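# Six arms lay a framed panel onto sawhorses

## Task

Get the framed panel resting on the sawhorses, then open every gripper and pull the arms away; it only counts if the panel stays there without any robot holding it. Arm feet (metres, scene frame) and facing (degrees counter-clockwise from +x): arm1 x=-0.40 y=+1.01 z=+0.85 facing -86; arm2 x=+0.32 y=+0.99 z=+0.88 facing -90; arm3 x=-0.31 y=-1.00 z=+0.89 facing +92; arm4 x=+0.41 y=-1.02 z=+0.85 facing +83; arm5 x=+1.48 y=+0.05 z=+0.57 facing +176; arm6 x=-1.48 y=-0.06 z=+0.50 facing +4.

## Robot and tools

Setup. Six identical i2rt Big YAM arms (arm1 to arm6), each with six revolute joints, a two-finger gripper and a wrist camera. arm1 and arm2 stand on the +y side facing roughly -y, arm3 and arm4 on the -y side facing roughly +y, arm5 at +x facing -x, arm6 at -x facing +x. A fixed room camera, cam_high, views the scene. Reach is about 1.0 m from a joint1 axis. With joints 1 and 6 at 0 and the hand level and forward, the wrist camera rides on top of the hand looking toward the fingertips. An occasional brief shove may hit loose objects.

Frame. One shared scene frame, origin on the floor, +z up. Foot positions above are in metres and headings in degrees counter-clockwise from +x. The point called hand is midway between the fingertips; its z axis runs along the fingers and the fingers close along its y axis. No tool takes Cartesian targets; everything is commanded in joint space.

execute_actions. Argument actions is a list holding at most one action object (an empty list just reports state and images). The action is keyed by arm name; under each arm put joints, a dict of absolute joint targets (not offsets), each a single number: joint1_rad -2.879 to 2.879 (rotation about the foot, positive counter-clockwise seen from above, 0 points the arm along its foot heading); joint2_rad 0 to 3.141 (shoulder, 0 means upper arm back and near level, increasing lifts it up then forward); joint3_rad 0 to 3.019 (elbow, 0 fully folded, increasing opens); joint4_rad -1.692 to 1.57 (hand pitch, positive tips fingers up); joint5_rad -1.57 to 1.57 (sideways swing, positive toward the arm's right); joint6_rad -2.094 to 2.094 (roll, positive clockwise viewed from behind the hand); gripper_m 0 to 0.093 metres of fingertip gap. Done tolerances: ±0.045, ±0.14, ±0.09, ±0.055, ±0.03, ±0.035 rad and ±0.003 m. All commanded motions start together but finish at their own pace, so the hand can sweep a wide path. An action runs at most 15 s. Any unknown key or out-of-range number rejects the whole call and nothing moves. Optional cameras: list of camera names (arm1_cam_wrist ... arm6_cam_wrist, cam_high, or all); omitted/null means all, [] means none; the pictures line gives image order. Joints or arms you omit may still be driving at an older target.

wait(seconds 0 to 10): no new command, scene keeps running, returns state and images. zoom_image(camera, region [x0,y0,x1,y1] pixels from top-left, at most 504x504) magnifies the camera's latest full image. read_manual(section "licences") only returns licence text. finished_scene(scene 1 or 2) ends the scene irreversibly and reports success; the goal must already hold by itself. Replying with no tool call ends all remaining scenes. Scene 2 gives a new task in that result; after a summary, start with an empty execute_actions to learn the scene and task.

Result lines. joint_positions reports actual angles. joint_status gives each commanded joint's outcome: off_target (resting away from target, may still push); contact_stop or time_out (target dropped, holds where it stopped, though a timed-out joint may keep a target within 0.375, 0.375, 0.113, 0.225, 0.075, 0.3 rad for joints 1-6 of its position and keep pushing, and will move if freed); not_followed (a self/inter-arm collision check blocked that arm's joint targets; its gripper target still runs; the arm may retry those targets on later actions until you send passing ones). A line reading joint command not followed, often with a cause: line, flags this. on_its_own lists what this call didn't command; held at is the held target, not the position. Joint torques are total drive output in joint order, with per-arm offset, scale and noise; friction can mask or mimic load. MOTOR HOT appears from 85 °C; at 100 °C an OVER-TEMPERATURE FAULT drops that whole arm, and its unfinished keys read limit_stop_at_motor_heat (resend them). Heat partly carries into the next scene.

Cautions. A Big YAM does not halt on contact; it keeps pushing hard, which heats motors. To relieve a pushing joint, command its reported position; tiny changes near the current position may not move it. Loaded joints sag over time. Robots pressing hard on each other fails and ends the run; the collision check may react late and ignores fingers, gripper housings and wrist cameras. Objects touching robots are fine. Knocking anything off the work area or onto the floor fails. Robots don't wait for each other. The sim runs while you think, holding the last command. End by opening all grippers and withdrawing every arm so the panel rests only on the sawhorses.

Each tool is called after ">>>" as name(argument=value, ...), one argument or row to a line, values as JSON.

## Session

>>> execute_actions(
  actions=[],
)

Scene clock: 0.00 s.
Joint torques (N m, as the arm reports them, + toward a larger angle): no reading
arm1.joint_positions: joint1_rad=+0.162 joint2_rad=+0.476 joint3_rad=+1.415 joint4_rad=-1.319 joint5_rad=-0.045 joint6_rad=+0.391 gripper_m=+0.094
arm1.joint_status: not commanded
arm1.hand: x=-0.3484 y=+0.8470 z=+1.4329 quat_wxyz=(-0.504, -0.618, -0.553, +0.242) (m; scene frame)
arm2.joint_positions: joint1_rad=-0.197 joint2_rad=+0.467 joint3_rad=+1.462 joint4_rad=-1.480 joint5_rad=+0.286 joint6_rad=-0.248 gripper_m=+0.094
arm2.joint_status: not commanded
arm2.hand: x=+0.2416 y=+0.8607 z=+1.4468 quat_wxyz=(-0.165, -0.639, -0.566, +0.494) (m; scene frame)
arm3.joint_positions: joint1_rad=-0.236 joint2_rad=+0.443 joint3_rad=+1.328 joint4_rad=-1.222 joint5_rad=-0.098 joint6_rad=-0.424 gripper_m=+0.094
arm3.joint_status: not commanded
arm3.hand: x=-0.2793 y=-0.8135 z=+1.4528 quat_wxyz=(-0.490, +0.654, -0.491, -0.301) (m; scene frame)
arm4.joint_positions: joint1_rad=+0.149 joint2_rad=+0.485 joint3_rad=+1.416 joint4_rad=-1.229 joint5_rad=-0.167 joint6_rad=+0.274 gripper_m=+0.095
arm4.joint_status: not commanded
arm4.hand: x=+0.3679 y=-0.8436 z=+1.4489 quat_wxyz=(-0.299, +0.536, -0.598, -0.516) (m; scene frame)
arm5.joint_positions: joint1_rad=+0.248 joint2_rad=+0.514 joint3_rad=+1.379 joint4_rad=-1.349 joint5_rad=+0.200 joint6_rad=+0.178 gripper_m=+0.094
arm5.joint_status: not commanded
arm5.hand: x=+1.2845 y=+0.0527 z=+1.1196 quat_wxyz=(+0.008, +0.851, -0.056, -0.522) (m; scene frame)
arm6.joint_positions: joint1_rad=-0.283 joint2_rad=+0.586 joint3_rad=+1.408 joint4_rad=-1.319 joint5_rad=-0.130 joint6_rad=-0.232 gripper_m=+0.095
arm6.joint_status: not commanded
arm6.hand: x=-1.2598 y=-0.0793 z=+1.0658 quat_wxyz=(-0.513, +0.043, -0.855, +0.062) (m; scene frame)
pictures: arm1_cam_wrist, arm2_cam_wrist, arm3_cam_wrist, arm4_cam_wrist, arm5_cam_wrist, arm6_cam_wrist, cam_high
Images, in order (width x height): arm1_cam_wrist 616x616, arm2_cam_wrist 616x616, arm3_cam_wrist 616x616, arm4_cam_wrist 616x616, arm5_cam_wrist 616x616, arm6_cam_wrist 616x616, cam_high 504x504.

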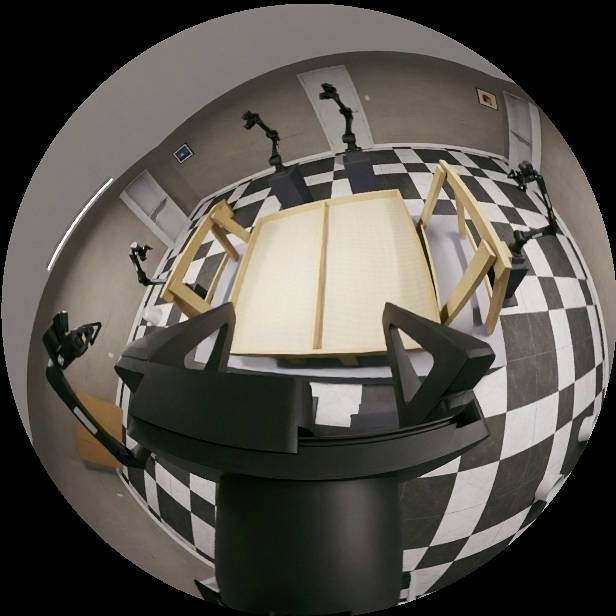

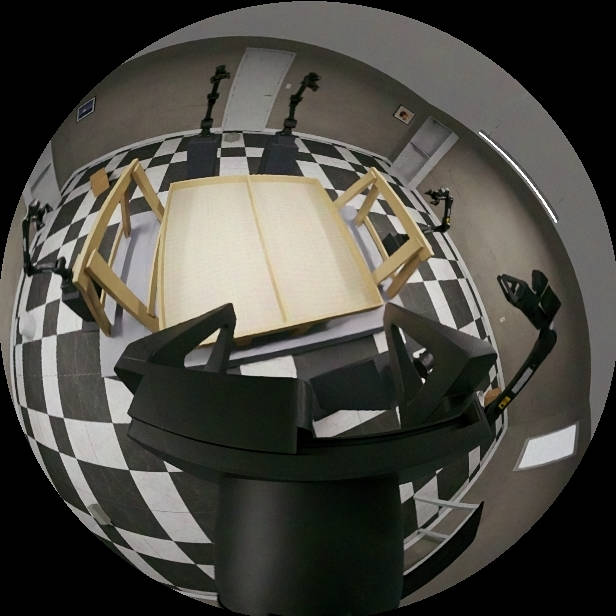

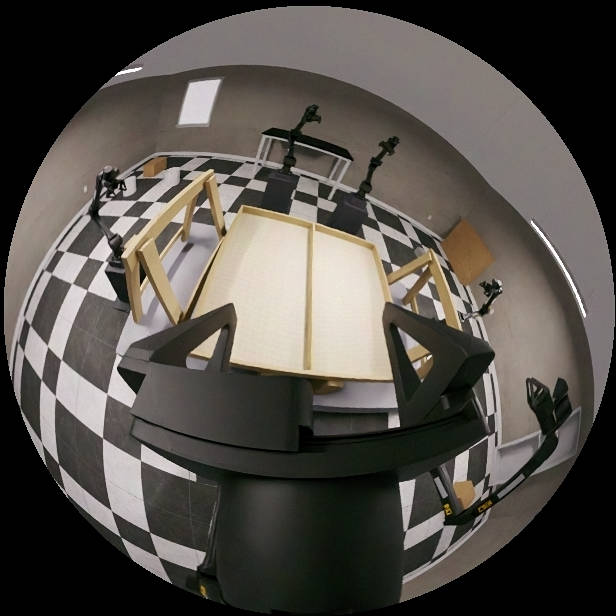

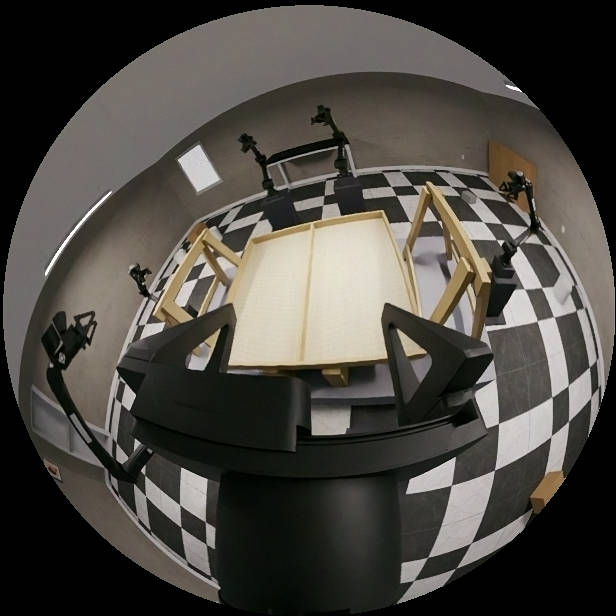

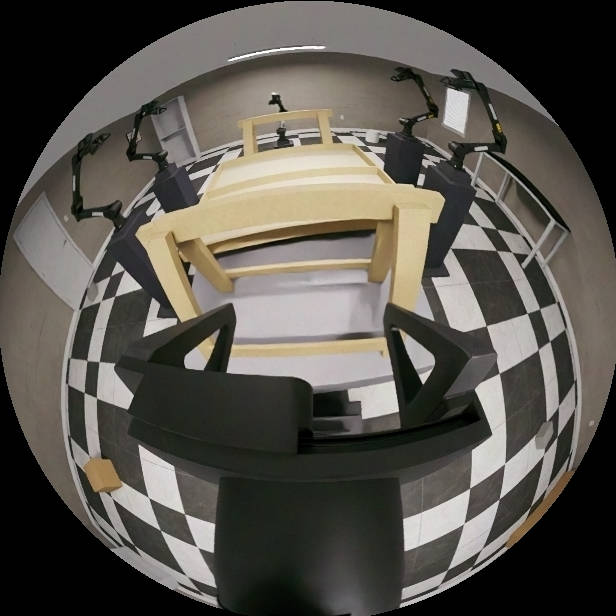

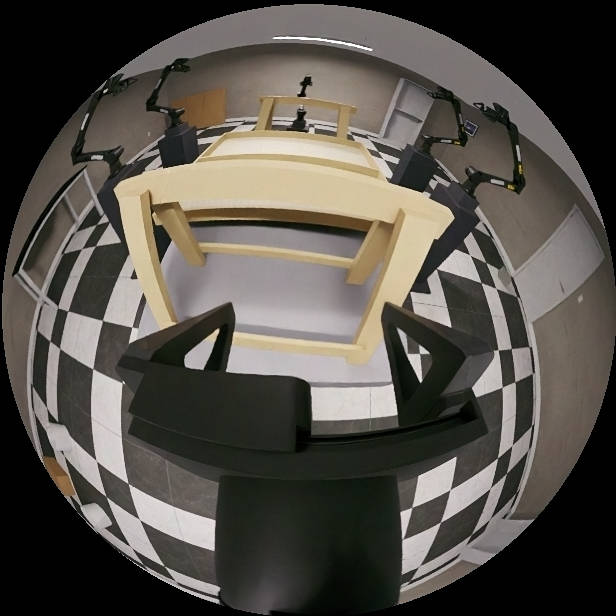

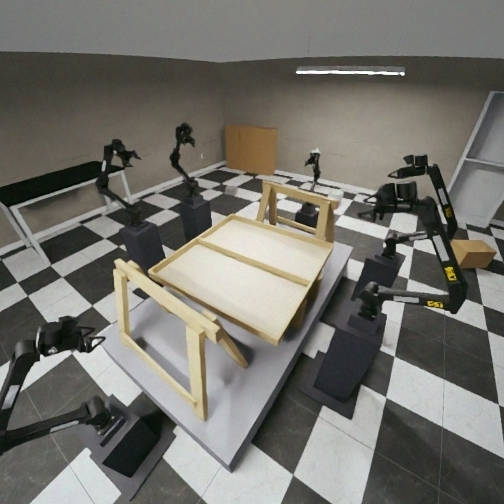

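>>> execute_actions(
  actions=[
    {"arm1":{"joints":{"joint1_rad":-0.07,"joint2_rad":1.97,"joint3_rad":0.92,"joint4_rad":-0.5,"joint5_rad":0,"joint6_rad":1.57}},"arm2":{"joints":{"joint1_rad":0,"joint2_rad":2.0,"joint3_rad":0.87,"joint4_rad":-0.41,"joint5_rad":0,"joint6_rad":1.57}},"arm3":{"joints":{"joint1_rad":-0.035,"joint2_rad":2.06,"joint3_rad":0.9,"joint4_rad":-0.385,"joint5_rad":0,"joint6_rad":1.57}},"arm4":{"joints":{"joint1_rad":0.12,"joint2_rad":1.98,"joint3_rad":0.97,"joint4_rad":-0.525,"joint5_rad":0,"joint6_rad":1.57}},"arm5":{"joints":{"joint1_rad":0.07,"joint2_rad":1.7,"joint3_rad":0.79,"joint4_rad":-0.65,"joint5_rad":0,"joint6_rad":1.57}},"arm6":{"joints":{"joint1_rad":-0.07,"joint2_rad":1.52,"joint3_rad":0.82,"joint4_rad":-0.86,"joint5_rad":0,"joint6_rad":1.57}}},
  ],
)

Scene clock: 15.47 s.
Joint torques (N m, as the arm reports them, + toward a larger angle): arm1=[ -1.8  -17.49   5.13   0.76   0.35   0.14] | arm2=[  1.6  -13.02   3.67   0.27  -0.03   0.06] | arm3=[  0.72 -15.17   2.7    1.43   0.16   0.17] | arm4=[ -2.46 -14.64   4.97   1.23   0.36   0.28] | arm5=[-0.34 -7.82  8.05  0.95 -0.07  0.12] | arm6=[-0.02 -9.98  9.47  0.98  0.14  0.11]
arm1.joint_positions: joint1_rad=-0.066 joint2_rad=+1.964 joint3_rad=+0.916 joint4_rad=-0.508 joint5_rad=-0.002 joint6_rad=+1.561 gripper_m=+0.094
arm1.joint_status: all done
arm1.hand: x=-0.4019 y=+0.5862 z=+0.7300 quat_wxyz=(-0.008, -1.000, -0.011, +0.007) (m; scene frame)
arm2.joint_positions: joint1_rad=-0.004 joint2_rad=+2.015 joint3_rad=+0.860 joint4_rad=-0.420 joint5_rad=+0.002 joint6_rad=+1.559 gripper_m=+0.094
arm2.joint_status: all done
arm2.hand: x=+0.3129 y=+0.5931 z=+0.7200 quat_wxyz=(+0.009, -1.000, -0.002, +0.001) (m; scene frame)
arm3.joint_positions: joint1_rad=-0.045 joint2_rad=+2.062 joint3_rad=+0.903 joint4_rad=-0.401 joint5_rad=-0.004 joint6_rad=+1.558 gripper_m=+0.094
arm3.joint_status: all done
arm3.hand: x=-0.3057 y=-0.5852 z=+0.7192 quat_wxyz=(+0.009, +0.002, -1.000, -0.002) (m; scene frame)
arm4.joint_positions: joint1_rad=+0.132 joint2_rad=+1.979 joint3_rad=+0.968 joint4_rad=-0.536 joint5_rad=-0.003 joint6_rad=+1.554 gripper_m=+0.095
arm4.joint_status: all done
arm4.hand: x=+0.4016 y=-0.5765 z=+0.7299 quat_wxyz=(-0.004, +0.017, -1.000, -0.013) (m; scene frame)
arm5.joint_positions: joint1_rad=+0.076 joint2_rad=+1.687 joint3_rad=+0.776 joint4_rad=-0.667 joint5_rad=+0.003 joint6_rad=+1.560 gripper_m=+0.094
arm5.joint_status: all done
arm5.hand: x=+1.1097 y=+0.0481 z=+0.5170 quat_wxyz=(-0.001, +0.711, -0.704, +0.003) (m; scene frame)
arm6.joint_positions: joint1_rad=-0.074 joint2_rad=+1.509 joint3_rad=+0.789 joint4_rad=-0.875 joint5_rad=-0.002 joint6_rad=+1.553 gripper_m=+0.095
arm6.joint_status: all done
arm6.hand: x=-1.1276 y=-0.0608 z=+0.5218 quat_wxyz=(+0.004, -0.703, -0.711, +0.008) (m; scene frame)
pictures: arm1_cam_wrist, arm2_cam_wrist, arm3_cam_wrist, arm4_cam_wrist, arm5_cam_wrist, arm6_cam_wrist, cam_high
Images, in order (width x height): arm1_cam_wrist 616x616, arm2_cam_wrist 616x616, arm3_cam_wrist 616x616, arm4_cam_wrist 616x616, arm5_cam_wrist 616x616, arm6_cam_wrist 616x616, cam_high 504x504.

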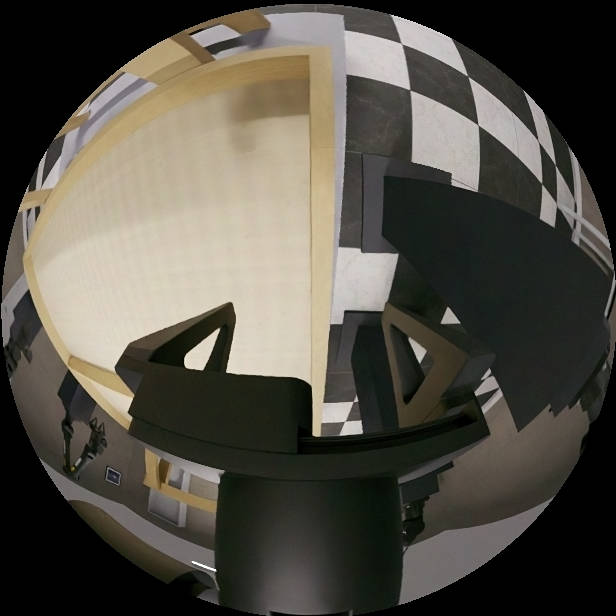

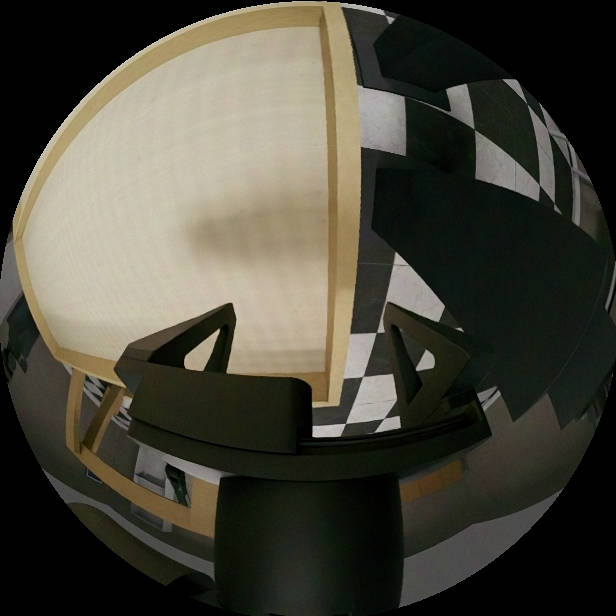

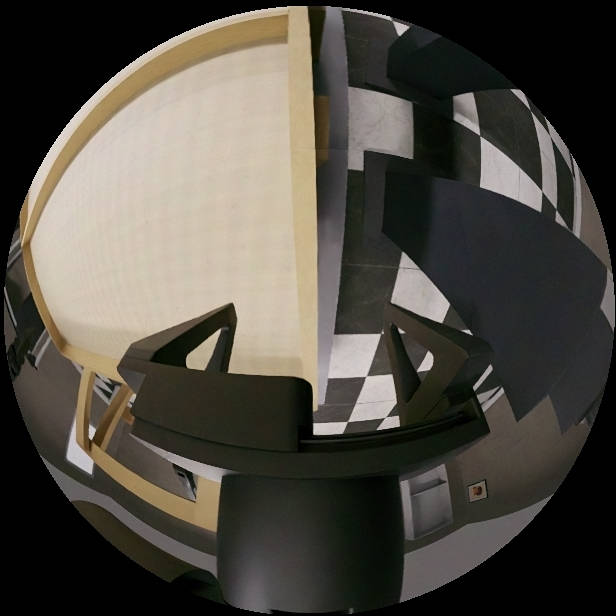

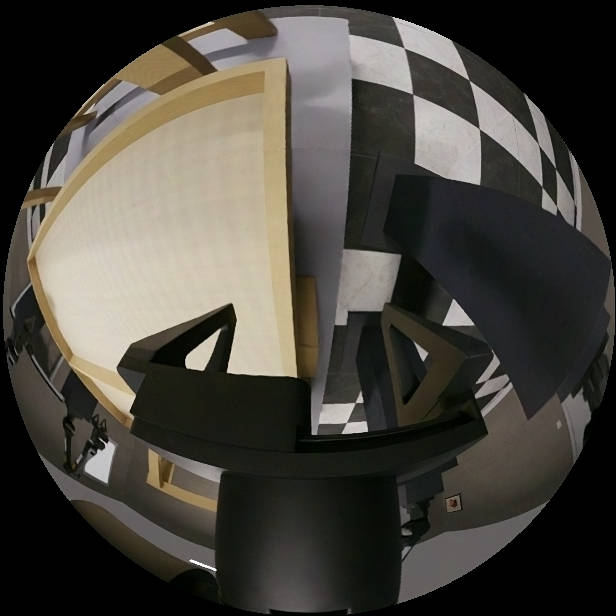

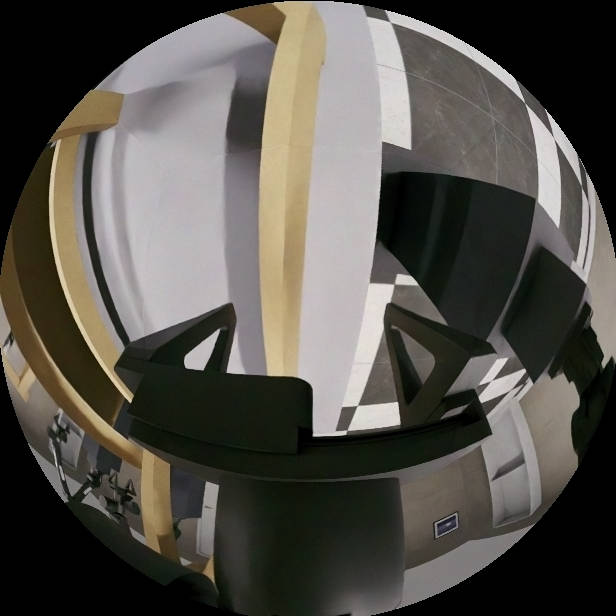

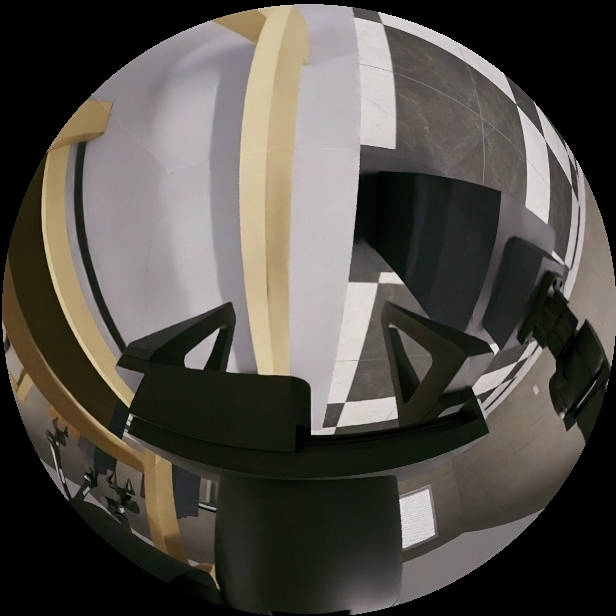

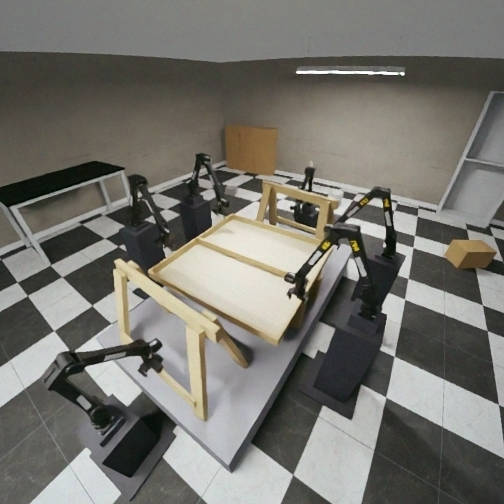

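>>> execute_actions(
  actions=[
    {"arm1":{"joints":{"joint2_rad":2.25,"joint3_rad":0.948,"joint4_rad":-0.225,"joint6_rad":1.53}},"arm2":{"joints":{"joint2_rad":2.285,"joint3_rad":0.835,"joint4_rad":-0.08,"joint6_rad":1.52}},"arm3":{"joints":{"joint2_rad":2.35,"joint3_rad":1.0,"joint4_rad":-0.165,"joint6_rad":1.52}},"arm4":{"joints":{"joint2_rad":2.3,"joint3_rad":1.11,"joint4_rad":-0.335,"joint6_rad":1.53}},"arm5":{"joints":{"joint2_rad":2.0,"joint3_rad":0.82,"joint4_rad":-0.365,"joint6_rad":1.62}},"arm6":{"joints":{"joint2_rad":1.83,"joint3_rad":0.82,"joint4_rad":-0.535,"joint6_rad":1.6}}},
  ],
)

Scene clock: 40.90 s.
Joint torques (N m, as the arm reports them, + toward a larger angle): arm1=[ -1.74 -19.43   3.09   0.85   0.34  -0.01] | arm2=[  1.58 -14.02   1.1    0.29  -0.03  -0.16] | arm3=[ 0.76 -9.79  2.01  1.97  0.13 -0.13] | arm4=[ -1.96 -17.66   3.73   1.16   0.34   0.03] | arm5=[ -0.43 -11.65   5.44   0.91  -0.06   0.12] | arm6=[ -0.09 -13.53   6.93   0.95  -0.02   0.12]
arm1.joint_positions: joint1_rad=-0.066 joint2_rad=+2.256 joint3_rad=+0.941 joint4_rad=-0.234 joint5_rad=-0.002 joint6_rad=+1.539 gripper_m=+0.094
arm1.joint_status: all done
arm1.hand: x=-0.4037 y=+0.5937 z=+0.6180 quat_wxyz=(-0.011, -1.000, -0.022, +0.007) (m; scene frame)
arm2.joint_positions: joint1_rad=-0.004 joint2_rad=+2.309 joint3_rad=+0.829 joint4_rad=-0.090 joint5_rad=+0.002 joint6_rad=+1.530 gripper_m=+0.094
arm2.joint_status: all done
arm2.hand: x=+0.3132 y=+0.6321 z=+0.6113 quat_wxyz=(+0.007, -1.000, -0.017, +0.001) (m; scene frame)
arm3.joint_positions: joint1_rad=-0.045 joint2_rad=+2.261 joint3_rad=+1.006 joint4_rad=-0.190 joint5_rad=-0.003 joint6_rad=+1.533 gripper_m=+0.094
arm3.joint_status: all done
arm3.hand: x=-0.3060 y=-0.5370 z=+0.6543 quat_wxyz=(+0.007, +0.014, -0.998, -0.059) (m; scene frame)
arm4.joint_positions: joint1_rad=+0.132 joint2_rad=+2.312 joint3_rad=+1.105 joint4_rad=-0.342 joint5_rad=-0.002 joint6_rad=+1.545 gripper_m=+0.095
arm4.joint_status: all done
arm4.hand: x=+0.4024 y=-0.5507 z=+0.6094 quat_wxyz=(-0.004, +0.021, -1.000, -0.012) (m; scene frame)
arm5.joint_positions: joint1_rad=+0.076 joint2_rad=+1.996 joint3_rad=+0.807 joint4_rad=-0.382 joint5_rad=+0.003 joint6_rad=+1.610 gripper_m=+0.094
arm5.joint_status: all done
arm5.hand: x=+1.0928 y=+0.0475 z=+0.4131 quat_wxyz=(+0.001, +0.693, -0.721, +0.001) (m; scene frame)
arm6.joint_positions: joint1_rad=-0.074 joint2_rad=+1.829 joint3_rad=+0.792 joint4_rad=-0.549 joint5_rad=+0.001 joint6_rad=+1.585 gripper_m=+0.095
arm6.joint_status: all done
arm6.hand: x=-1.0997 y=-0.0623 z=+0.4113 quat_wxyz=(+0.000, -0.714, -0.700, +0.007) (m; scene frame)
pictures: arm1_cam_wrist, arm2_cam_wrist, arm3_cam_wrist, arm4_cam_wrist, arm5_cam_wrist, arm6_cam_wrist, cam_high
Images, in order (width x height): arm1_cam_wrist 616x616, arm2_cam_wrist 616x616, arm3_cam_wrist 616x616, arm4_cam_wrist 616x616, arm5_cam_wrist 616x616, arm6_cam_wrist 616x616, cam_high 504x504.

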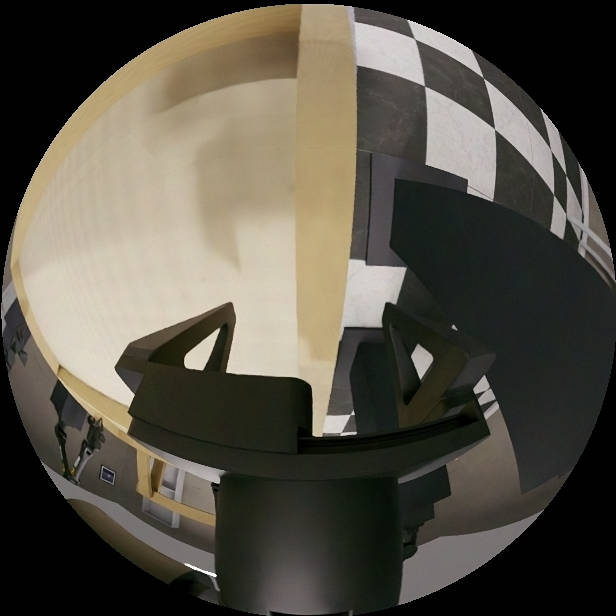

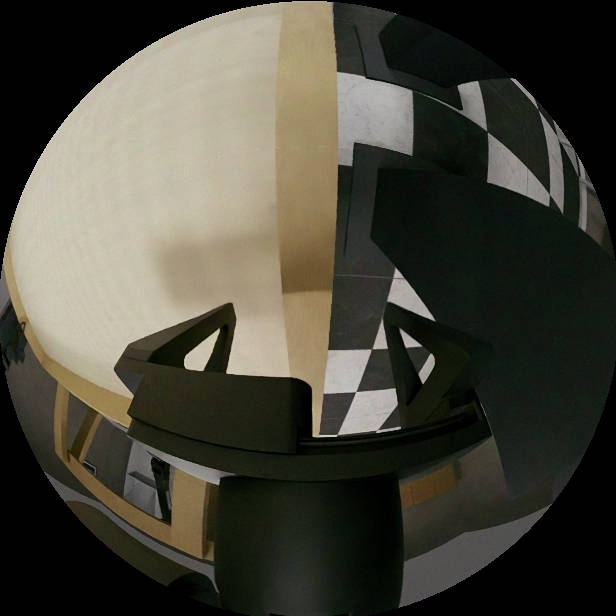

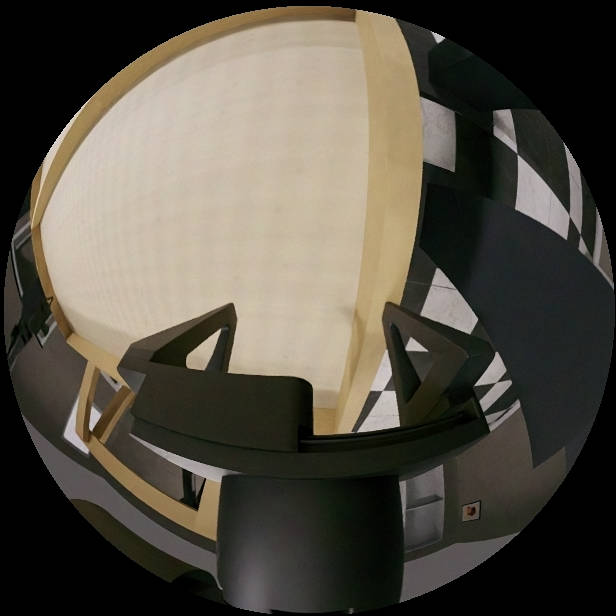

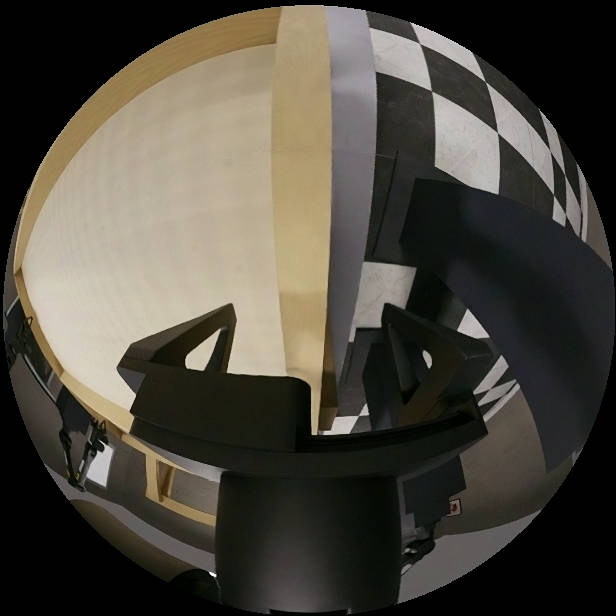

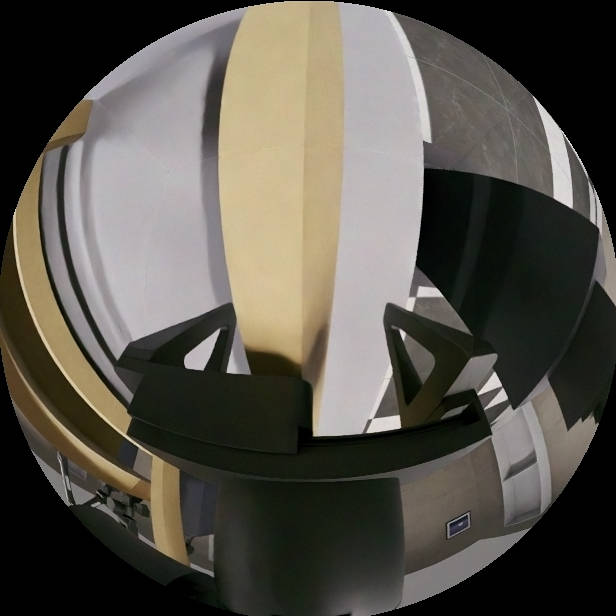

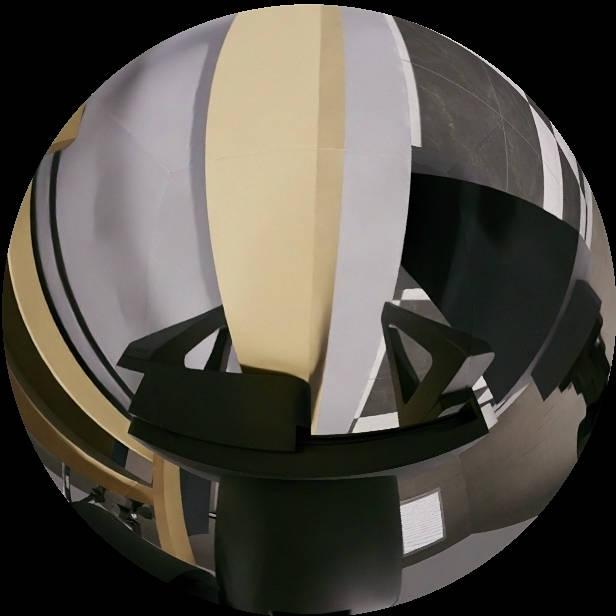

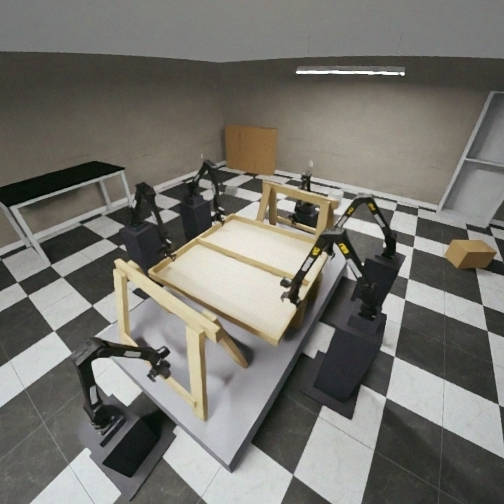

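>>> execute_actions(
  actions=[
    {"arm3":{"joints":{"joint2_rad":2.21,"joint3_rad":0.955,"joint4_rad":-0.32}},"arm1":{"joints":{"joint2_rad":2.29,"joint4_rad":-0.21}},"arm2":{"joints":{"joint2_rad":2.33,"joint3_rad":0.85,"joint4_rad":-0.06}},"arm4":{"joints":{"joint2_rad":2.345,"joint3_rad":1.125,"joint4_rad":-0.32}},"arm5":{"joints":{"joint2_rad":2.11,"joint3_rad":1.0,"joint4_rad":-0.7}},"arm6":{"joints":{"joint2_rad":1.945,"joint3_rad":0.98,"joint4_rad":-0.84}}},
  ],
  cameras=[],
)

>>> execute_actions(
  actions=[
    {"arm3":{"joints":{"joint2_rad":2.37,"joint3_rad":1.0,"joint4_rad":-0.17}},"arm5":{"joints":{"gripper_m":0}},"arm6":{"joints":{"gripper_m":0}}},
  ],
  cameras=["arm3_cam_wrist","arm5_cam_wrist","arm6_cam_wrist"],
)

Scene clock: 54.43 s.
Joint torques (N m, as the arm reports them, + toward a larger angle): arm1=[ -1.48 -16.86   3.05   0.85   0.35  -0.02] | arm2=[  1.61 -12.11   1.03   0.3   -0.03  -0.16] | arm3=[  0.77 -16.18   2.26   0.26   0.13  -0.1 ] | arm4=[ -1.82 -14.64   4.86   1.33   0.36   0.02] | arm5=[ -0.33 -11.37   5.96  -0.42  -0.05   0.12] | arm6=[ -0.1  -14.41   6.42  -0.71   0.05   0.14]
arm1.joint_positions: joint1_rad=-0.066 joint2_rad=+2.265 joint3_rad=+0.941 joint4_rad=-0.219 joint5_rad=-0.002 joint6_rad=+1.538 gripper_m=+0.094
arm1.joint_status: all done
arm1.hand: x=-0.4038 y=+0.5931 z=+0.6147 quat_wxyz=(-0.014, -1.000, -0.022, +0.007) (m; scene frame)
arm2.joint_positions: joint1_rad=-0.004 joint2_rad=+2.325 joint3_rad=+0.845 joint4_rad=-0.069 joint5_rad=+0.002 joint6_rad=+1.530 gripper_m=+0.094
arm2.joint_status: all done
arm2.hand: x=+0.3132 y=+0.6231 z=+0.6064 quat_wxyz=(-0.004, -1.000, -0.017, +0.001) (m; scene frame)
arm3.joint_positions: joint1_rad=-0.045 joint2_rad=+2.211 joint3_rad=+0.955 joint4_rad=-0.304 joint5_rad=-0.003 joint6_rad=+1.531 gripper_m=+0.094
arm3.joint_status: all done
arm3.hand: x=-0.3063 y=-0.5788 z=+0.6669 quat_wxyz=(+0.008, +0.015, -1.000, -0.001) (m; scene frame)
arm4.joint_positions: joint1_rad=+0.132 joint2_rad=+2.322 joint3_rad=+1.105 joint4_rad=-0.332 joint5_rad=-0.002 joint6_rad=+1.545 gripper_m=+0.095
arm4.joint_status: all done
arm4.hand: x=+0.4025 y=-0.5519 z=+0.6052 quat_wxyz=(-0.004, +0.021, -1.000, -0.012) (m; scene frame)
arm5.joint_positions: joint1_rad=+0.076 joint2_rad=+2.091 joint3_rad=+0.986 joint4_rad=-0.684 joint5_rad=+0.003 joint6_rad=+1.611 gripper_m=+0.094
arm5.joint_status: all done
arm5.hand: x=+1.0874 y=+0.0475 z=+0.4103 quat_wxyz=(-0.077, +0.689, -0.717, +0.076) (m; scene frame)
arm6.joint_positions: joint1_rad=-0.074 joint2_rad=+1.934 joint3_rad=+0.960 joint4_rad=-0.825 joint5_rad=+0.000 joint6_rad=+1.585 gripper_m=+0.095
arm6.joint_status: all done
arm6.hand: x=-1.0956 y=-0.0621 z=+0.4118 quat_wxyz=(+0.075, -0.710, -0.696, +0.082) (m; scene frame)
pictures: none
No camera images: the call's "cameras" was empty. Leave "cameras" out to get every camera's image.

Scene clock: 55.40 s.
Joint torques (N m, as the arm reports them, + toward a larger angle): arm1=[ -1.7  -16.49   3.04   0.83   0.35  -0.03] | arm2=[  1.58 -12.12   1.05   0.28  -0.03  -0.16] | arm3=[  0.76 -16.67   1.63   1.41   0.13  -0.09] | arm4=[ -2.33 -14.99   4.95   1.3    0.32   0.  ] | arm5=[ -0.53 -11.61   6.25  -0.16  -0.02   0.07] | arm6=[ -0.04 -14.33   6.85   0.03   0.05  -0.01]
arm1.joint_positions: joint1_rad=-0.066 joint2_rad=+2.265 joint3_rad=+0.941 joint4_rad=-0.219 joint5_rad=-0.002 joint6_rad=+1.538 gripper_m=+0.094
arm1.joint_status: not commanded
arm1.hand: x=-0.4038 y=+0.5931 z=+0.6147 quat_wxyz=(-0.014, -1.000, -0.022, +0.007) (m; scene frame)
arm2.joint_positions: joint1_rad=-0.004 joint2_rad=+2.325 joint3_rad=+0.845 joint4_rad=-0.069 joint5_rad=+0.002 joint6_rad=+1.530 gripper_m=+0.094
arm2.joint_status: not commanded
arm2.hand: x=+0.3132 y=+0.6231 z=+0.6064 quat_wxyz=(-0.004, -1.000, -0.017, +0.001) (m; scene frame)
arm3.joint_positions: joint1_rad=-0.045 joint2_rad=+2.374 joint3_rad=+0.995 joint4_rad=-0.186 joint5_rad=-0.003 joint6_rad=+1.531 gripper_m=+0.094
arm3.joint_status: all done
arm3.hand: x=-0.3072 y=-0.5868 z=+0.6062 quat_wxyz=(+0.008, +0.015, -1.000, +0.001) (m; scene frame)
arm4.joint_positions: joint1_rad=+0.132 joint2_rad=+2.322 joint3_rad=+1.105 joint4_rad=-0.332 joint5_rad=-0.002 joint6_rad=+1.545 gripper_m=+0.095
arm4.joint_status: not commanded
arm4.hand: x=+0.4025 y=-0.5519 z=+0.6052 quat_wxyz=(-0.004, +0.021, -1.000, -0.012) (m; scene frame)
arm5.joint_positions: joint1_rad=+0.076 joint2_rad=+2.091 joint3_rad=+0.980 joint4_rad=-0.700 joint5_rad=+0.002 joint6_rad=+1.621 gripper_m=+0.018
arm5.joint_status: gripper_m off_target (ended at +0.018, target +0.000)
arm5.hand: x=+1.0952 y=+0.0472 z=+0.4102 quat_wxyz=(-0.085, +0.684, -0.719, +0.084) (m; scene frame)
arm6.joint_positions: joint1_rad=-0.074 joint2_rad=+1.934 joint3_rad=+0.954 joint4_rad=-0.843 joint5_rad=-0.001 joint6_rad=+1.598 gripper_m=+0.019
arm6.joint_status: gripper_m off_target (ended at +0.018, target +0.000)
arm6.hand: x=-1.1031 y=-0.0620 z=+0.4119 quat_wxyz=(+0.083, -0.713, -0.690, +0.090) (m; scene frame)
pictures: arm3_cam_wrist, arm5_cam_wrist, arm6_cam_wrist
Images, in order (width x height): arm3_cam_wrist 616x616, arm5_cam_wrist 616x616, arm6_cam_wrist 616x616.

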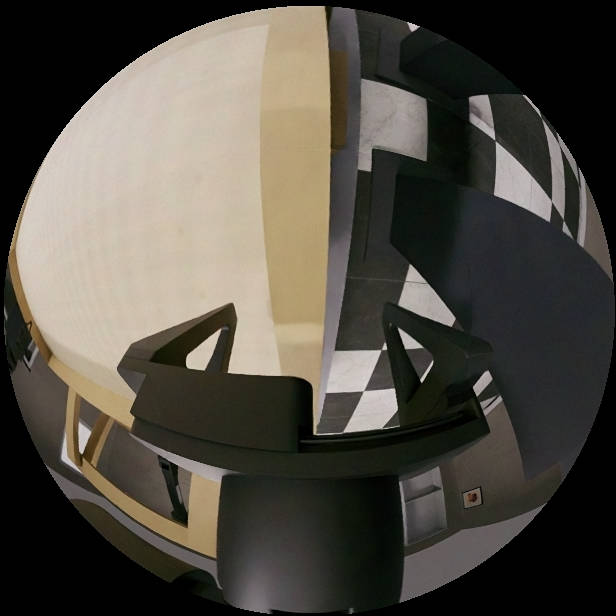

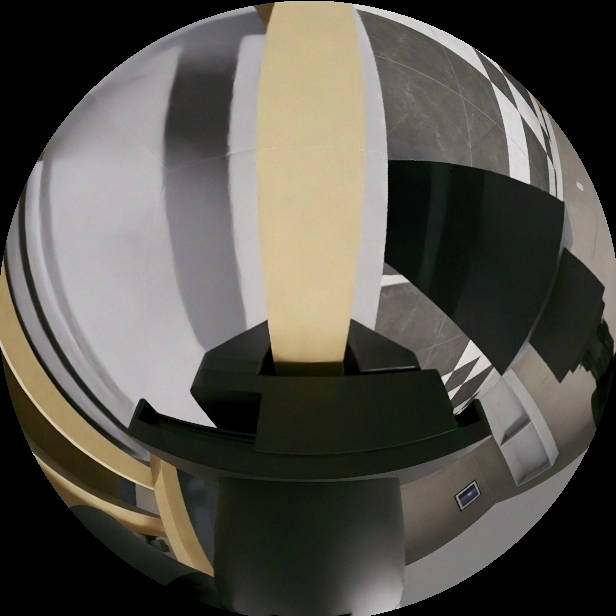

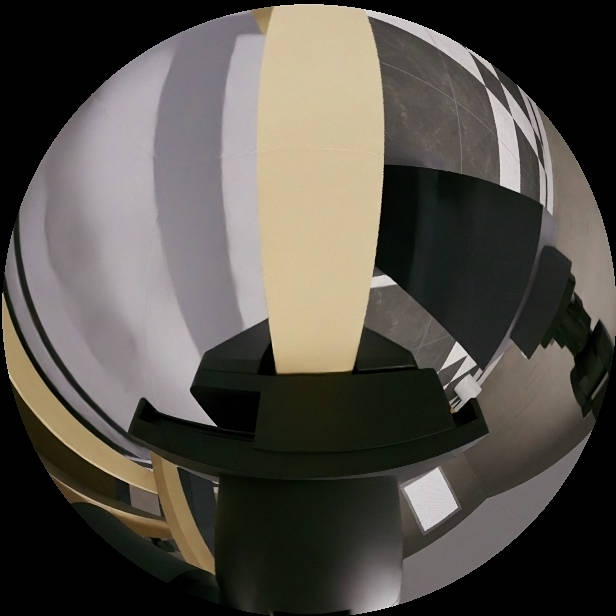

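>>> execute_actions(
  actions=[
    {"arm1":{"joints":{"gripper_m":0}},"arm2":{"joints":{"gripper_m":0}},"arm3":{"joints":{"gripper_m":0}},"arm4":{"joints":{"gripper_m":0}}},
  ],
  cameras=[],
)

>>> execute_actions(
  actions=[
    {"arm1":{"joints":{"joint2_rad":1.93,"joint3_rad":0.9,"joint4_rad":-0.445}},"arm2":{"joints":{"joint2_rad":1.95,"joint3_rad":0.77,"joint4_rad":-0.295}},"arm3":{"joints":{"joint2_rad":2.025,"joint3_rad":0.93,"joint4_rad":-0.38}},"arm4":{"joints":{"joint2_rad":2.01,"joint3_rad":1.068,"joint4_rad":-0.53}}},
  ],
  cameras=[],
)

>>> execute_actions(
  actions=[
    {"arm1":{"joints":{"joint2_rad":1.677,"joint3_rad":0.94,"joint4_rad":-0.71}},"arm2":{"joints":{"joint2_rad":1.65,"joint3_rad":0.785,"joint4_rad":-0.585}},"arm3":{"joints":{"joint2_rad":1.76,"joint3_rad":0.938,"joint4_rad":-0.625}},"arm4":{"joints":{"joint2_rad":1.785,"joint3_rad":1.102,"joint4_rad":-0.76}}},
  ],
  cameras=[],
)

>>> execute_actions(
  actions=[
    {"arm1":{"joints":{"joint2_rad":1.487,"joint3_rad":1.06,"joint4_rad":-0.99}},"arm2":{"joints":{"joint2_rad":1.415,"joint3_rad":0.89,"joint4_rad":-0.895}},"arm3":{"joints":{"joint2_rad":1.548,"joint3_rad":1.035,"joint4_rad":-0.9}},"arm4":{"joints":{"joint2_rad":1.617,"joint3_rad":1.217,"joint4_rad":-1.015}},"arm5":{"joints":{"joint2_rad":2.06,"joint3_rad":1.33,"joint4_rad":-0.73,"joint6_rad":1.62}},"arm6":{"joints":{"joint2_rad":1.93,"joint3_rad":1.31,"joint4_rad":-0.86,"joint6_rad":1.65}}},
  ],
  cameras=["cam_high"],
)

Scene clock: 89.83 s.
Joint torques (N m, as the arm reports them, + toward a larger angle): arm1=[ -1.4  -16.62   3.29   0.85   0.29  -0.02] | arm2=[  1.59 -12.27   1.48   0.32  -0.02  -0.15] | arm3=[  0.72 -16.7    1.36   1.16   0.12  -0.09] | arm4=[ -2.34 -14.93   4.72   1.15   0.34   0.03] | arm5=[ -0.47 -11.48   6.42  -0.09   0.01   0.05] | arm6=[ -0.04 -14.32   6.82  -0.03   0.06   0.  ]
arm1.joint_positions: joint1_rad=-0.066 joint2_rad=+2.266 joint3_rad=+0.937 joint4_rad=-0.221 joint5_rad=-0.001 joint6_rad=+1.539 gripper_m=+0.018
arm1.joint_status: gripper_m off_target (ended at +0.018, target +0.000)
arm1.hand: x=-0.4040 y=+0.5970 z=+0.6136 quat_wxyz=(-0.010, -1.000, -0.022, +0.007) (m; scene frame)
arm2.joint_positions: joint1_rad=-0.004 joint2_rad=+2.328 joint3_rad=+0.838 joint4_rad=-0.071 joint5_rad=+0.002 joint6_rad=+1.529 gripper_m=+0.018
arm2.joint_status: gripper_m off_target (ended at +0.018, target +0.000)
arm2.hand: x=+0.3132 y=+0.6298 z=+0.6049 quat_wxyz=(+0.003, -1.000, -0.017, +0.001) (m; scene frame)
arm3.joint_positions: joint1_rad=-0.045 joint2_rad=+2.374 joint3_rad=+0.999 joint4_rad=-0.178 joint5_rad=-0.002 joint6_rad=+1.530 gripper_m=+0.018
arm3.joint_status: gripper_m off_target (ended at +0.018, target +0.000)
arm3.hand: x=-0.3071 y=-0.5821 z=+0.6066 quat_wxyz=(+0.008, +0.015, -1.000, -0.005) (m; scene frame)
arm4.joint_positions: joint1_rad=+0.132 joint2_rad=+2.323 joint3_rad=+1.109 joint4_rad=-0.327 joint5_rad=-0.002 joint6_rad=+1.544 gripper_m=+0.018
arm4.joint_status: gripper_m off_target (ended at +0.018, target +0.000)
arm4.hand: x=+0.4025 y=-0.5487 z=+0.6051 quat_wxyz=(-0.004, +0.022, -1.000, -0.016) (m; scene frame)
arm5.joint_positions: joint1_rad=+0.076 joint2_rad=+2.091 joint3_rad=+0.980 joint4_rad=-0.700 joint5_rad=+0.002 joint6_rad=+1.621 gripper_m=+0.018
arm5.joint_status: not commanded
arm5.hand: x=+1.0952 y=+0.0472 z=+0.4102 quat_wxyz=(-0.085, +0.684, -0.719, +0.084) (m; scene frame)
arm6.joint_positions: joint1_rad=-0.074 joint2_rad=+1.934 joint3_rad=+0.954 joint4_rad=-0.843 joint5_rad=-0.001 joint6_rad=+1.598 gripper_m=+0.019
arm6.joint_status: not commanded
arm6.hand: x=-1.1031 y=-0.0620 z=+0.4119 quat_wxyz=(+0.083, -0.713, -0.690, +0.090) (m; scene frame)
pictures: none
No camera images: the call's "cameras" was empty. Leave "cameras" out to get every camera's image.

Scene clock: 91.00 s.
Joint torques (N m, as the arm reports them, + toward a larger angle): arm1=[ -1.43 -23.51   5.92  -0.16   0.12  -0.03] | arm2=[  1.5  -17.4    3.02  -0.8    0.08  -0.15] | arm3=[  0.79 -21.61   3.65   0.16   0.23  -0.08] | arm4=[ -2.44 -21.7    5.46   0.1    0.29   0.02] | arm5=[ -0.43 -11.86   6.29   0.05  -0.01   0.03] | arm6=[ -0.1  -14.2    6.8    0.     0.06  -0.01]
arm1.joint_positions: joint1_rad=-0.067 joint2_rad=+1.993 joint3_rad=+0.879 joint4_rad=-0.429 joint5_rad=+0.003 joint6_rad=+1.539 gripper_m=+0.018
arm1.joint_status: all done
arm1.hand: x=-0.4033 y=+0.5957 z=+0.7121 quat_wxyz=(-0.014, -1.000, -0.022, +0.009) (m; scene frame)
arm2.joint_positions: joint1_rad=-0.003 joint2_rad=+2.036 joint3_rad=+0.756 joint4_rad=-0.277 joint5_rad=-0.001 joint6_rad=+1.530 gripper_m=+0.018
arm2.joint_status: all done
arm2.hand: x=+0.3137 y=+0.6272 z=+0.6995 quat_wxyz=(+0.000, -1.000, -0.017, +0.000) (m; scene frame)
arm3.joint_positions: joint1_rad=-0.045 joint2_rad=+2.107 joint3_rad=+0.914 joint4_rad=-0.362 joint5_rad=-0.006 joint6_rad=+1.530 gripper_m=+0.018
arm3.joint_status: all done
arm3.hand: x=-0.3064 y=-0.5835 z=+0.7028 quat_wxyz=(+0.010, +0.015, -1.000, -0.003) (m; scene frame)
arm4.joint_positions: joint1_rad=+0.129 joint2_rad=+2.092 joint3_rad=+1.057 joint4_rad=-0.509 joint5_rad=-0.001 joint6_rad=+1.543 gripper_m=+0.018
arm4.joint_status: all done
arm4.hand: x=+0.4030 y=-0.5490 z=+0.6991 quat_wxyz=(-0.005, +0.021, -1.000, -0.014) (m; scene frame)
arm5.joint_positions: joint1_rad=+0.076 joint2_rad=+2.091 joint3_rad=+0.980 joint4_rad=-0.700 joint5_rad=+0.002 joint6_rad=+1.621 gripper_m=+0.018
arm5.joint_status: not commanded
arm5.hand: x=+1.0952 y=+0.0472 z=+0.4102 quat_wxyz=(-0.085, +0.684, -0.719, +0.084) (m; scene frame)
arm6.joint_positions: joint1_rad=-0.074 joint2_rad=+1.934 joint3_rad=+0.954 joint4_rad=-0.843 joint5_rad=-0.001 joint6_rad=+1.598 gripper_m=+0.019
arm6.joint_status: not commanded
arm6.hand: x=-1.1031 y=-0.0620 z=+0.4119 quat_wxyz=(+0.083, -0.713, -0.690, +0.090) (m; scene frame)
pictures: none
No camera images: the call's "cameras" was empty. Leave "cameras" out to get every camera's image.

Scene clock: 92.10 s.
Joint torques (N m, as the arm reports them, + toward a larger angle): arm1=[ -1.3  -21.88   9.69   0.06   0.07  -0.04] | arm2=[  1.34 -15.81   6.63  -0.78   0.14  -0.18] | arm3=[  0.47 -20.65   6.77   0.53   0.3   -0.11] | arm4=[ -1.92 -19.92   9.33  -0.06   0.23   0.05] | arm5=[ -0.06 -11.34   6.34  -0.04  -0.02   0.06] | arm6=[ -0.12 -14.24   6.84   0.     0.06  -0.01]
arm1.joint_positions: joint1_rad=-0.068 joint2_rad=+1.740 joint3_rad=+0.898 joint4_rad=-0.699 joint5_rad=+0.003 joint6_rad=+1.540 gripper_m=+0.018
arm1.joint_status: all done
arm1.hand: x=-0.4022 y=+0.5957 z=+0.8144 quat_wxyz=(-0.015, -1.000, -0.021, +0.009) (m; scene frame)
arm2.joint_positions: joint1_rad=-0.001 joint2_rad=+1.731 joint3_rad=+0.748 joint4_rad=-0.568 joint5_rad=-0.002 joint6_rad=+1.533 gripper_m=+0.018
arm2.joint_status: all done
arm2.hand: x=+0.3147 y=+0.6251 z=+0.8024 quat_wxyz=(-0.003, -1.000, -0.017, -0.001) (m; scene frame)
arm3.joint_positions: joint1_rad=-0.043 joint2_rad=+1.845 joint3_rad=+0.899 joint4_rad=-0.617 joint5_rad=-0.008 joint6_rad=+1.533 gripper_m=+0.018
arm3.joint_status: all done
arm3.hand: x=-0.3063 y=-0.5855 z=+0.8037 quat_wxyz=(+0.011, +0.015, -1.000, +0.000) (m; scene frame)
arm4.joint_positions: joint1_rad=+0.128 joint2_rad=+1.863 joint3_rad=+1.060 joint4_rad=-0.737 joint5_rad=+0.000 joint6_rad=+1.542 gripper_m=+0.018
arm4.joint_status: all done
arm4.hand: x=+0.4029 y=-0.5509 z=+0.8014 quat_wxyz=(-0.005, +0.021, -1.000, -0.017) (m; scene frame)
arm5.joint_positions: joint1_rad=+0.076 joint2_rad=+2.091 joint3_rad=+0.980 joint4_rad=-0.700 joint5_rad=+0.002 joint6_rad=+1.621 gripper_m=+0.018
arm5.joint_status: not commanded
arm5.hand: x=+1.0952 y=+0.0472 z=+0.4102 quat_wxyz=(-0.085, +0.684, -0.719, +0.084) (m; scene frame)
arm6.joint_positions: joint1_rad=-0.074 joint2_rad=+1.934 joint3_rad=+0.954 joint4_rad=-0.843 joint5_rad=-0.001 joint6_rad=+1.598 gripper_m=+0.019
arm6.joint_status: not commanded
arm6.hand: x=-1.1031 y=-0.0620 z=+0.4119 quat_wxyz=(+0.083, -0.713, -0.690, +0.090) (m; scene frame)
pictures: none
No camera images: the call's "cameras" was empty. Leave "cameras" out to get every camera's image.

Scene clock: 94.37 s.
Joint torques (N m, as the arm reports them, + toward a larger angle): arm1=[ -1.12 -21.16  14.48  -0.63  -0.05  -0.02] | arm2=[  1.34 -14.58  11.23  -1.58   0.15  -0.18] | arm3=[  0.51 -19.25  11.7   -0.61   0.23  -0.12] | arm4=[ -1.45 -19.58  13.63  -0.43   0.14   0.06] | arm5=[  0.69 -22.45  16.21   2.21  -0.28   0.43] | arm6=[ -0.05 -25.17  14.62   1.99  -0.37   0.62]
arm1.joint_positions: joint1_rad=-0.070 joint2_rad=+1.555 joint3_rad=+0.981 joint4_rad=-0.963 joint5_rad=+0.006 joint6_rad=+1.538 gripper_m=+0.018
arm1.joint_status: all done
arm1.hand: x=-0.4022 y=+0.5974 z=+0.9097 quat_wxyz=(-0.017, -1.000, -0.020, +0.011) (m; scene frame)
arm2.joint_positions: joint1_rad=-0.001 joint2_rad=+1.496 joint3_rad=+0.810 joint4_rad=-0.857 joint5_rad=-0.002 joint6_rad=+1.533 gripper_m=+0.018
arm2.joint_status: all done
arm2.hand: x=+0.3148 y=+0.6260 z=+0.8981 quat_wxyz=(-0.007, -1.000, -0.017, -0.001) (m; scene frame)
arm3.joint_positions: joint1_rad=-0.042 joint2_rad=+1.631 joint3_rad=+0.941 joint4_rad=-0.862 joint5_rad=-0.006 joint6_rad=+1.533 gripper_m=+0.018
arm3.joint_status: joint3_rad time_out (moved +0.042 of +0.136); the others done
arm3.on_its_own: joint3_rad reads +0.941 and still pushes toward +1.035 since a time_out
arm3.hand: x=-0.3048 y=-0.5884 z=+0.8980 quat_wxyz=(+0.010, +0.016, -1.000, -0.005) (m; scene frame)
arm4.joint_positions: joint1_rad=+0.124 joint2_rad=+1.700 joint3_rad=+1.140 joint4_rad=-0.982 joint5_rad=+0.003 joint6_rad=+1.537 gripper_m=+0.018
arm4.joint_status: all done
arm4.hand: x=+0.4044 y=-0.5515 z=+0.8970 quat_wxyz=(-0.007, +0.021, -1.000, -0.016) (m; scene frame)
arm5.joint_positions: joint1_rad=+0.066 joint2_rad=+2.159 joint3_rad=+1.168 joint4_rad=-0.792 joint5_rad=+0.010 joint6_rad=+1.583 gripper_m=+0.018
arm5.joint_status: joint3_rad time_out (moved +0.189 of +0.350); joint4_rad time_out (moved -0.093 of -0.030); joint6_rad time_out (moved -0.038 of -0.001); the others done
arm5.on_its_own: joint3_rad reads +1.168 and still pushes toward +1.281 since a time_out; joint4_rad reads -0.792 and still pushes toward -0.730 since a time_out; joint6_rad reads +1.583 and still pushes toward +1.620 since a time_out
arm5.hand: x=+1.0289 y=+0.0533 z=+0.4143 quat_wxyz=(-0.076, +0.696, -0.711, +0.073) (m; scene frame)
arm6.joint_positions: joint1_rad=-0.074 joint2_rad=+2.014 joint3_rad=+1.136 joint4_rad=-0.910 joint5_rad=+0.009 joint6_rad=+1.590 gripper_m=+0.019
arm6.joint_status: joint3_rad time_out (moved +0.182 of +0.356); joint6_rad time_out (moved -0.008 of +0.052); the others done
arm6.on_its_own: joint3_rad reads +1.136 and still pushes toward +1.248 since a time_out; joint6_rad reads +1.590 and still pushes toward +1.650 since a time_out
arm6.hand: x=-1.0381 y=-0.0640 z=+0.4165 quat_wxyz=(+0.068, -0.712, -0.695, +0.081) (m; scene frame)
pictures: cam_high
Images, in order (width x height): cam_high 504x504.

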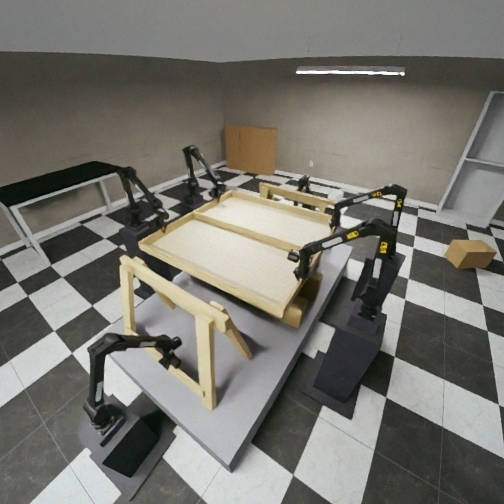

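>>> execute_actions(
  actions=[
    {"arm1":{"joints":{"joint2_rad":1.37,"joint3_rad":1.25,"joint4_rad":-1.26}},"arm2":{"joints":{"joint2_rad":1.255,"joint3_rad":1.065,"joint4_rad":-1.19}},"arm3":{"joints":{"joint2_rad":1.40,"joint3_rad":1.20,"joint4_rad":-1.17}},"arm4":{"joints":{"joint2_rad":1.505,"joint3_rad":1.395,"joint4_rad":-1.268}},"arm5":{"joints":{"joint2_rad":2.21,"joint3_rad":1.66,"joint4_rad":-0.89,"joint6_rad":1.70}},"arm6":{"joints":{"joint2_rad":2.10,"joint3_rad":1.66,"joint4_rad":-1.01,"joint6_rad":1.70}}},
  ],
  cameras=["cam_high"],
)

Scene clock: 122.23 s.
Joint torques (N m, as the arm reports them, + toward a larger angle): arm1=[ -0.88 -21.04  18.06  -0.21  -0.09   0.02] | arm2=[  1.33 -14.33  14.62  -1.43   0.15  -0.17] | arm3=[  0.39 -18.77  13.96  -0.43   0.22  -0.12] | arm4=[ -1.7  -20.23  17.05  -0.01   0.04   0.13] | arm5=[  0.95 -25.48  17.68   2.61  -0.15   1.24] | arm6=[ -0.1  -30.25  15.86   2.34  -0.26   1.3 ]
arm1.joint_positions: joint1_rad=-0.073 joint2_rad=+1.444 joint3_rad=+1.139 joint4_rad=-1.244 joint5_rad=+0.006 joint6_rad=+1.534 gripper_m=+0.018
arm1.joint_status: joint3_rad time_out (moved +0.159 of +0.269); the others done
arm1.on_its_own: joint3_rad reads +1.139 and still pushes toward +1.250 since a time_out
arm1.hand: x=-0.4021 y=+0.5990 z=+1.0069 quat_wxyz=(-0.011, -1.000, -0.021, +0.011) (m; scene frame)
arm2.joint_positions: joint1_rad=-0.001 joint2_rad=+1.343 joint3_rad=+0.951 joint4_rad=-1.156 joint5_rad=-0.002 joint6_rad=+1.532 gripper_m=+0.018
arm2.joint_status: joint3_rad time_out (moved +0.141 of +0.255); the others done
arm2.on_its_own: joint3_rad reads +0.951 and still pushes toward +1.063 since a time_out
arm2.hand: x=+0.3147 y=+0.6273 z=+0.9957 quat_wxyz=(-0.004, -1.000, -0.018, -0.001) (m; scene frame)
arm3.joint_positions: joint1_rad=-0.042 joint2_rad=+1.486 joint3_rad=+1.064 joint4_rad=-1.137 joint5_rad=-0.006 joint6_rad=+1.533 gripper_m=+0.018
arm3.joint_status: joint3_rad time_out (moved +0.123 of +0.259); the others done
arm3.on_its_own: joint3_rad reads +1.064 and still pushes toward +1.177 since a time_out
arm3.hand: x=-0.3035 y=-0.5903 z=+0.9939 quat_wxyz=(+0.010, +0.016, -1.000, -0.002) (m; scene frame)
arm4.joint_positions: joint1_rad=+0.120 joint2_rad=+1.597 joint3_rad=+1.287 joint4_rad=-1.242 joint5_rad=+0.006 joint6_rad=+1.533 gripper_m=+0.018
arm4.joint_status: joint3_rad time_out (moved +0.147 of +0.255); the others done
arm4.on_its_own: joint3_rad reads +1.287 and still pushes toward +1.395 since a time_out
arm4.hand: x=+0.4057 y=-0.5522 z=+0.9936 quat_wxyz=(-0.008, +0.021, -1.000, -0.011) (m; scene frame)
arm5.joint_positions: joint1_rad=+0.067 joint2_rad=+2.307 joint3_rad=+1.506 joint4_rad=-0.961 joint5_rad=+0.006 joint6_rad=+1.570 gripper_m=+0.019
arm5.joint_status: joint3_rad time_out (moved +0.337 of +0.492); joint4_rad time_out (moved -0.168 of -0.098); joint6_rad time_out (moved -0.013 of +0.117); the others done
arm5.on_its_own: joint3_rad reads +1.506 and still pushes toward +1.618 since a time_out; joint4_rad reads -0.961 and still pushes toward -0.890 since a time_out; joint6_rad reads +1.570 and still pushes toward +1.700 since a time_out
arm5.hand: x=+0.9296 y=+0.0531 z=+0.4158 quat_wxyz=(-0.067, +0.701, -0.707, +0.068) (m; scene frame)
arm6.joint_positions: joint1_rad=-0.073 joint2_rad=+2.195 joint3_rad=+1.502 joint4_rad=-1.067 joint5_rad=+0.006 joint6_rad=+1.577 gripper_m=+0.019
arm6.joint_status: joint3_rad time_out (moved +0.366 of +0.524); joint4_rad time_out (moved -0.157 of -0.100); joint6_rad time_out (moved -0.013 of +0.110); the others done
arm6.on_its_own: joint3_rad reads +1.502 and still pushes toward +1.614 since a time_out; joint4_rad reads -1.067 and still pushes toward -1.010 since a time_out; joint6_rad reads +1.577 and still pushes toward +1.700 since a time_out
arm6.hand: x=-0.9288 y=-0.0634 z=+0.4202 quat_wxyz=(+0.059, -0.708, -0.700, +0.070) (m; scene frame)
pictures: cam_high
Images, in order (width x height): cam_high 504x504.

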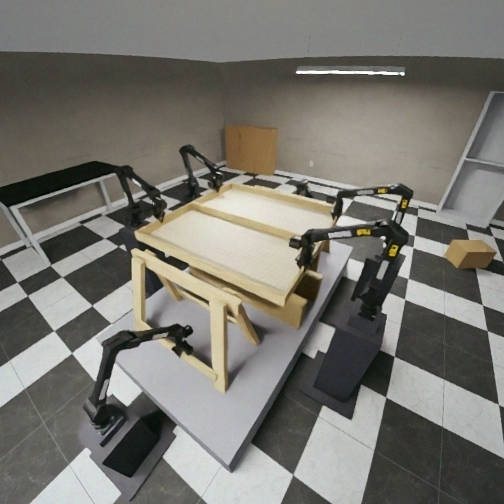

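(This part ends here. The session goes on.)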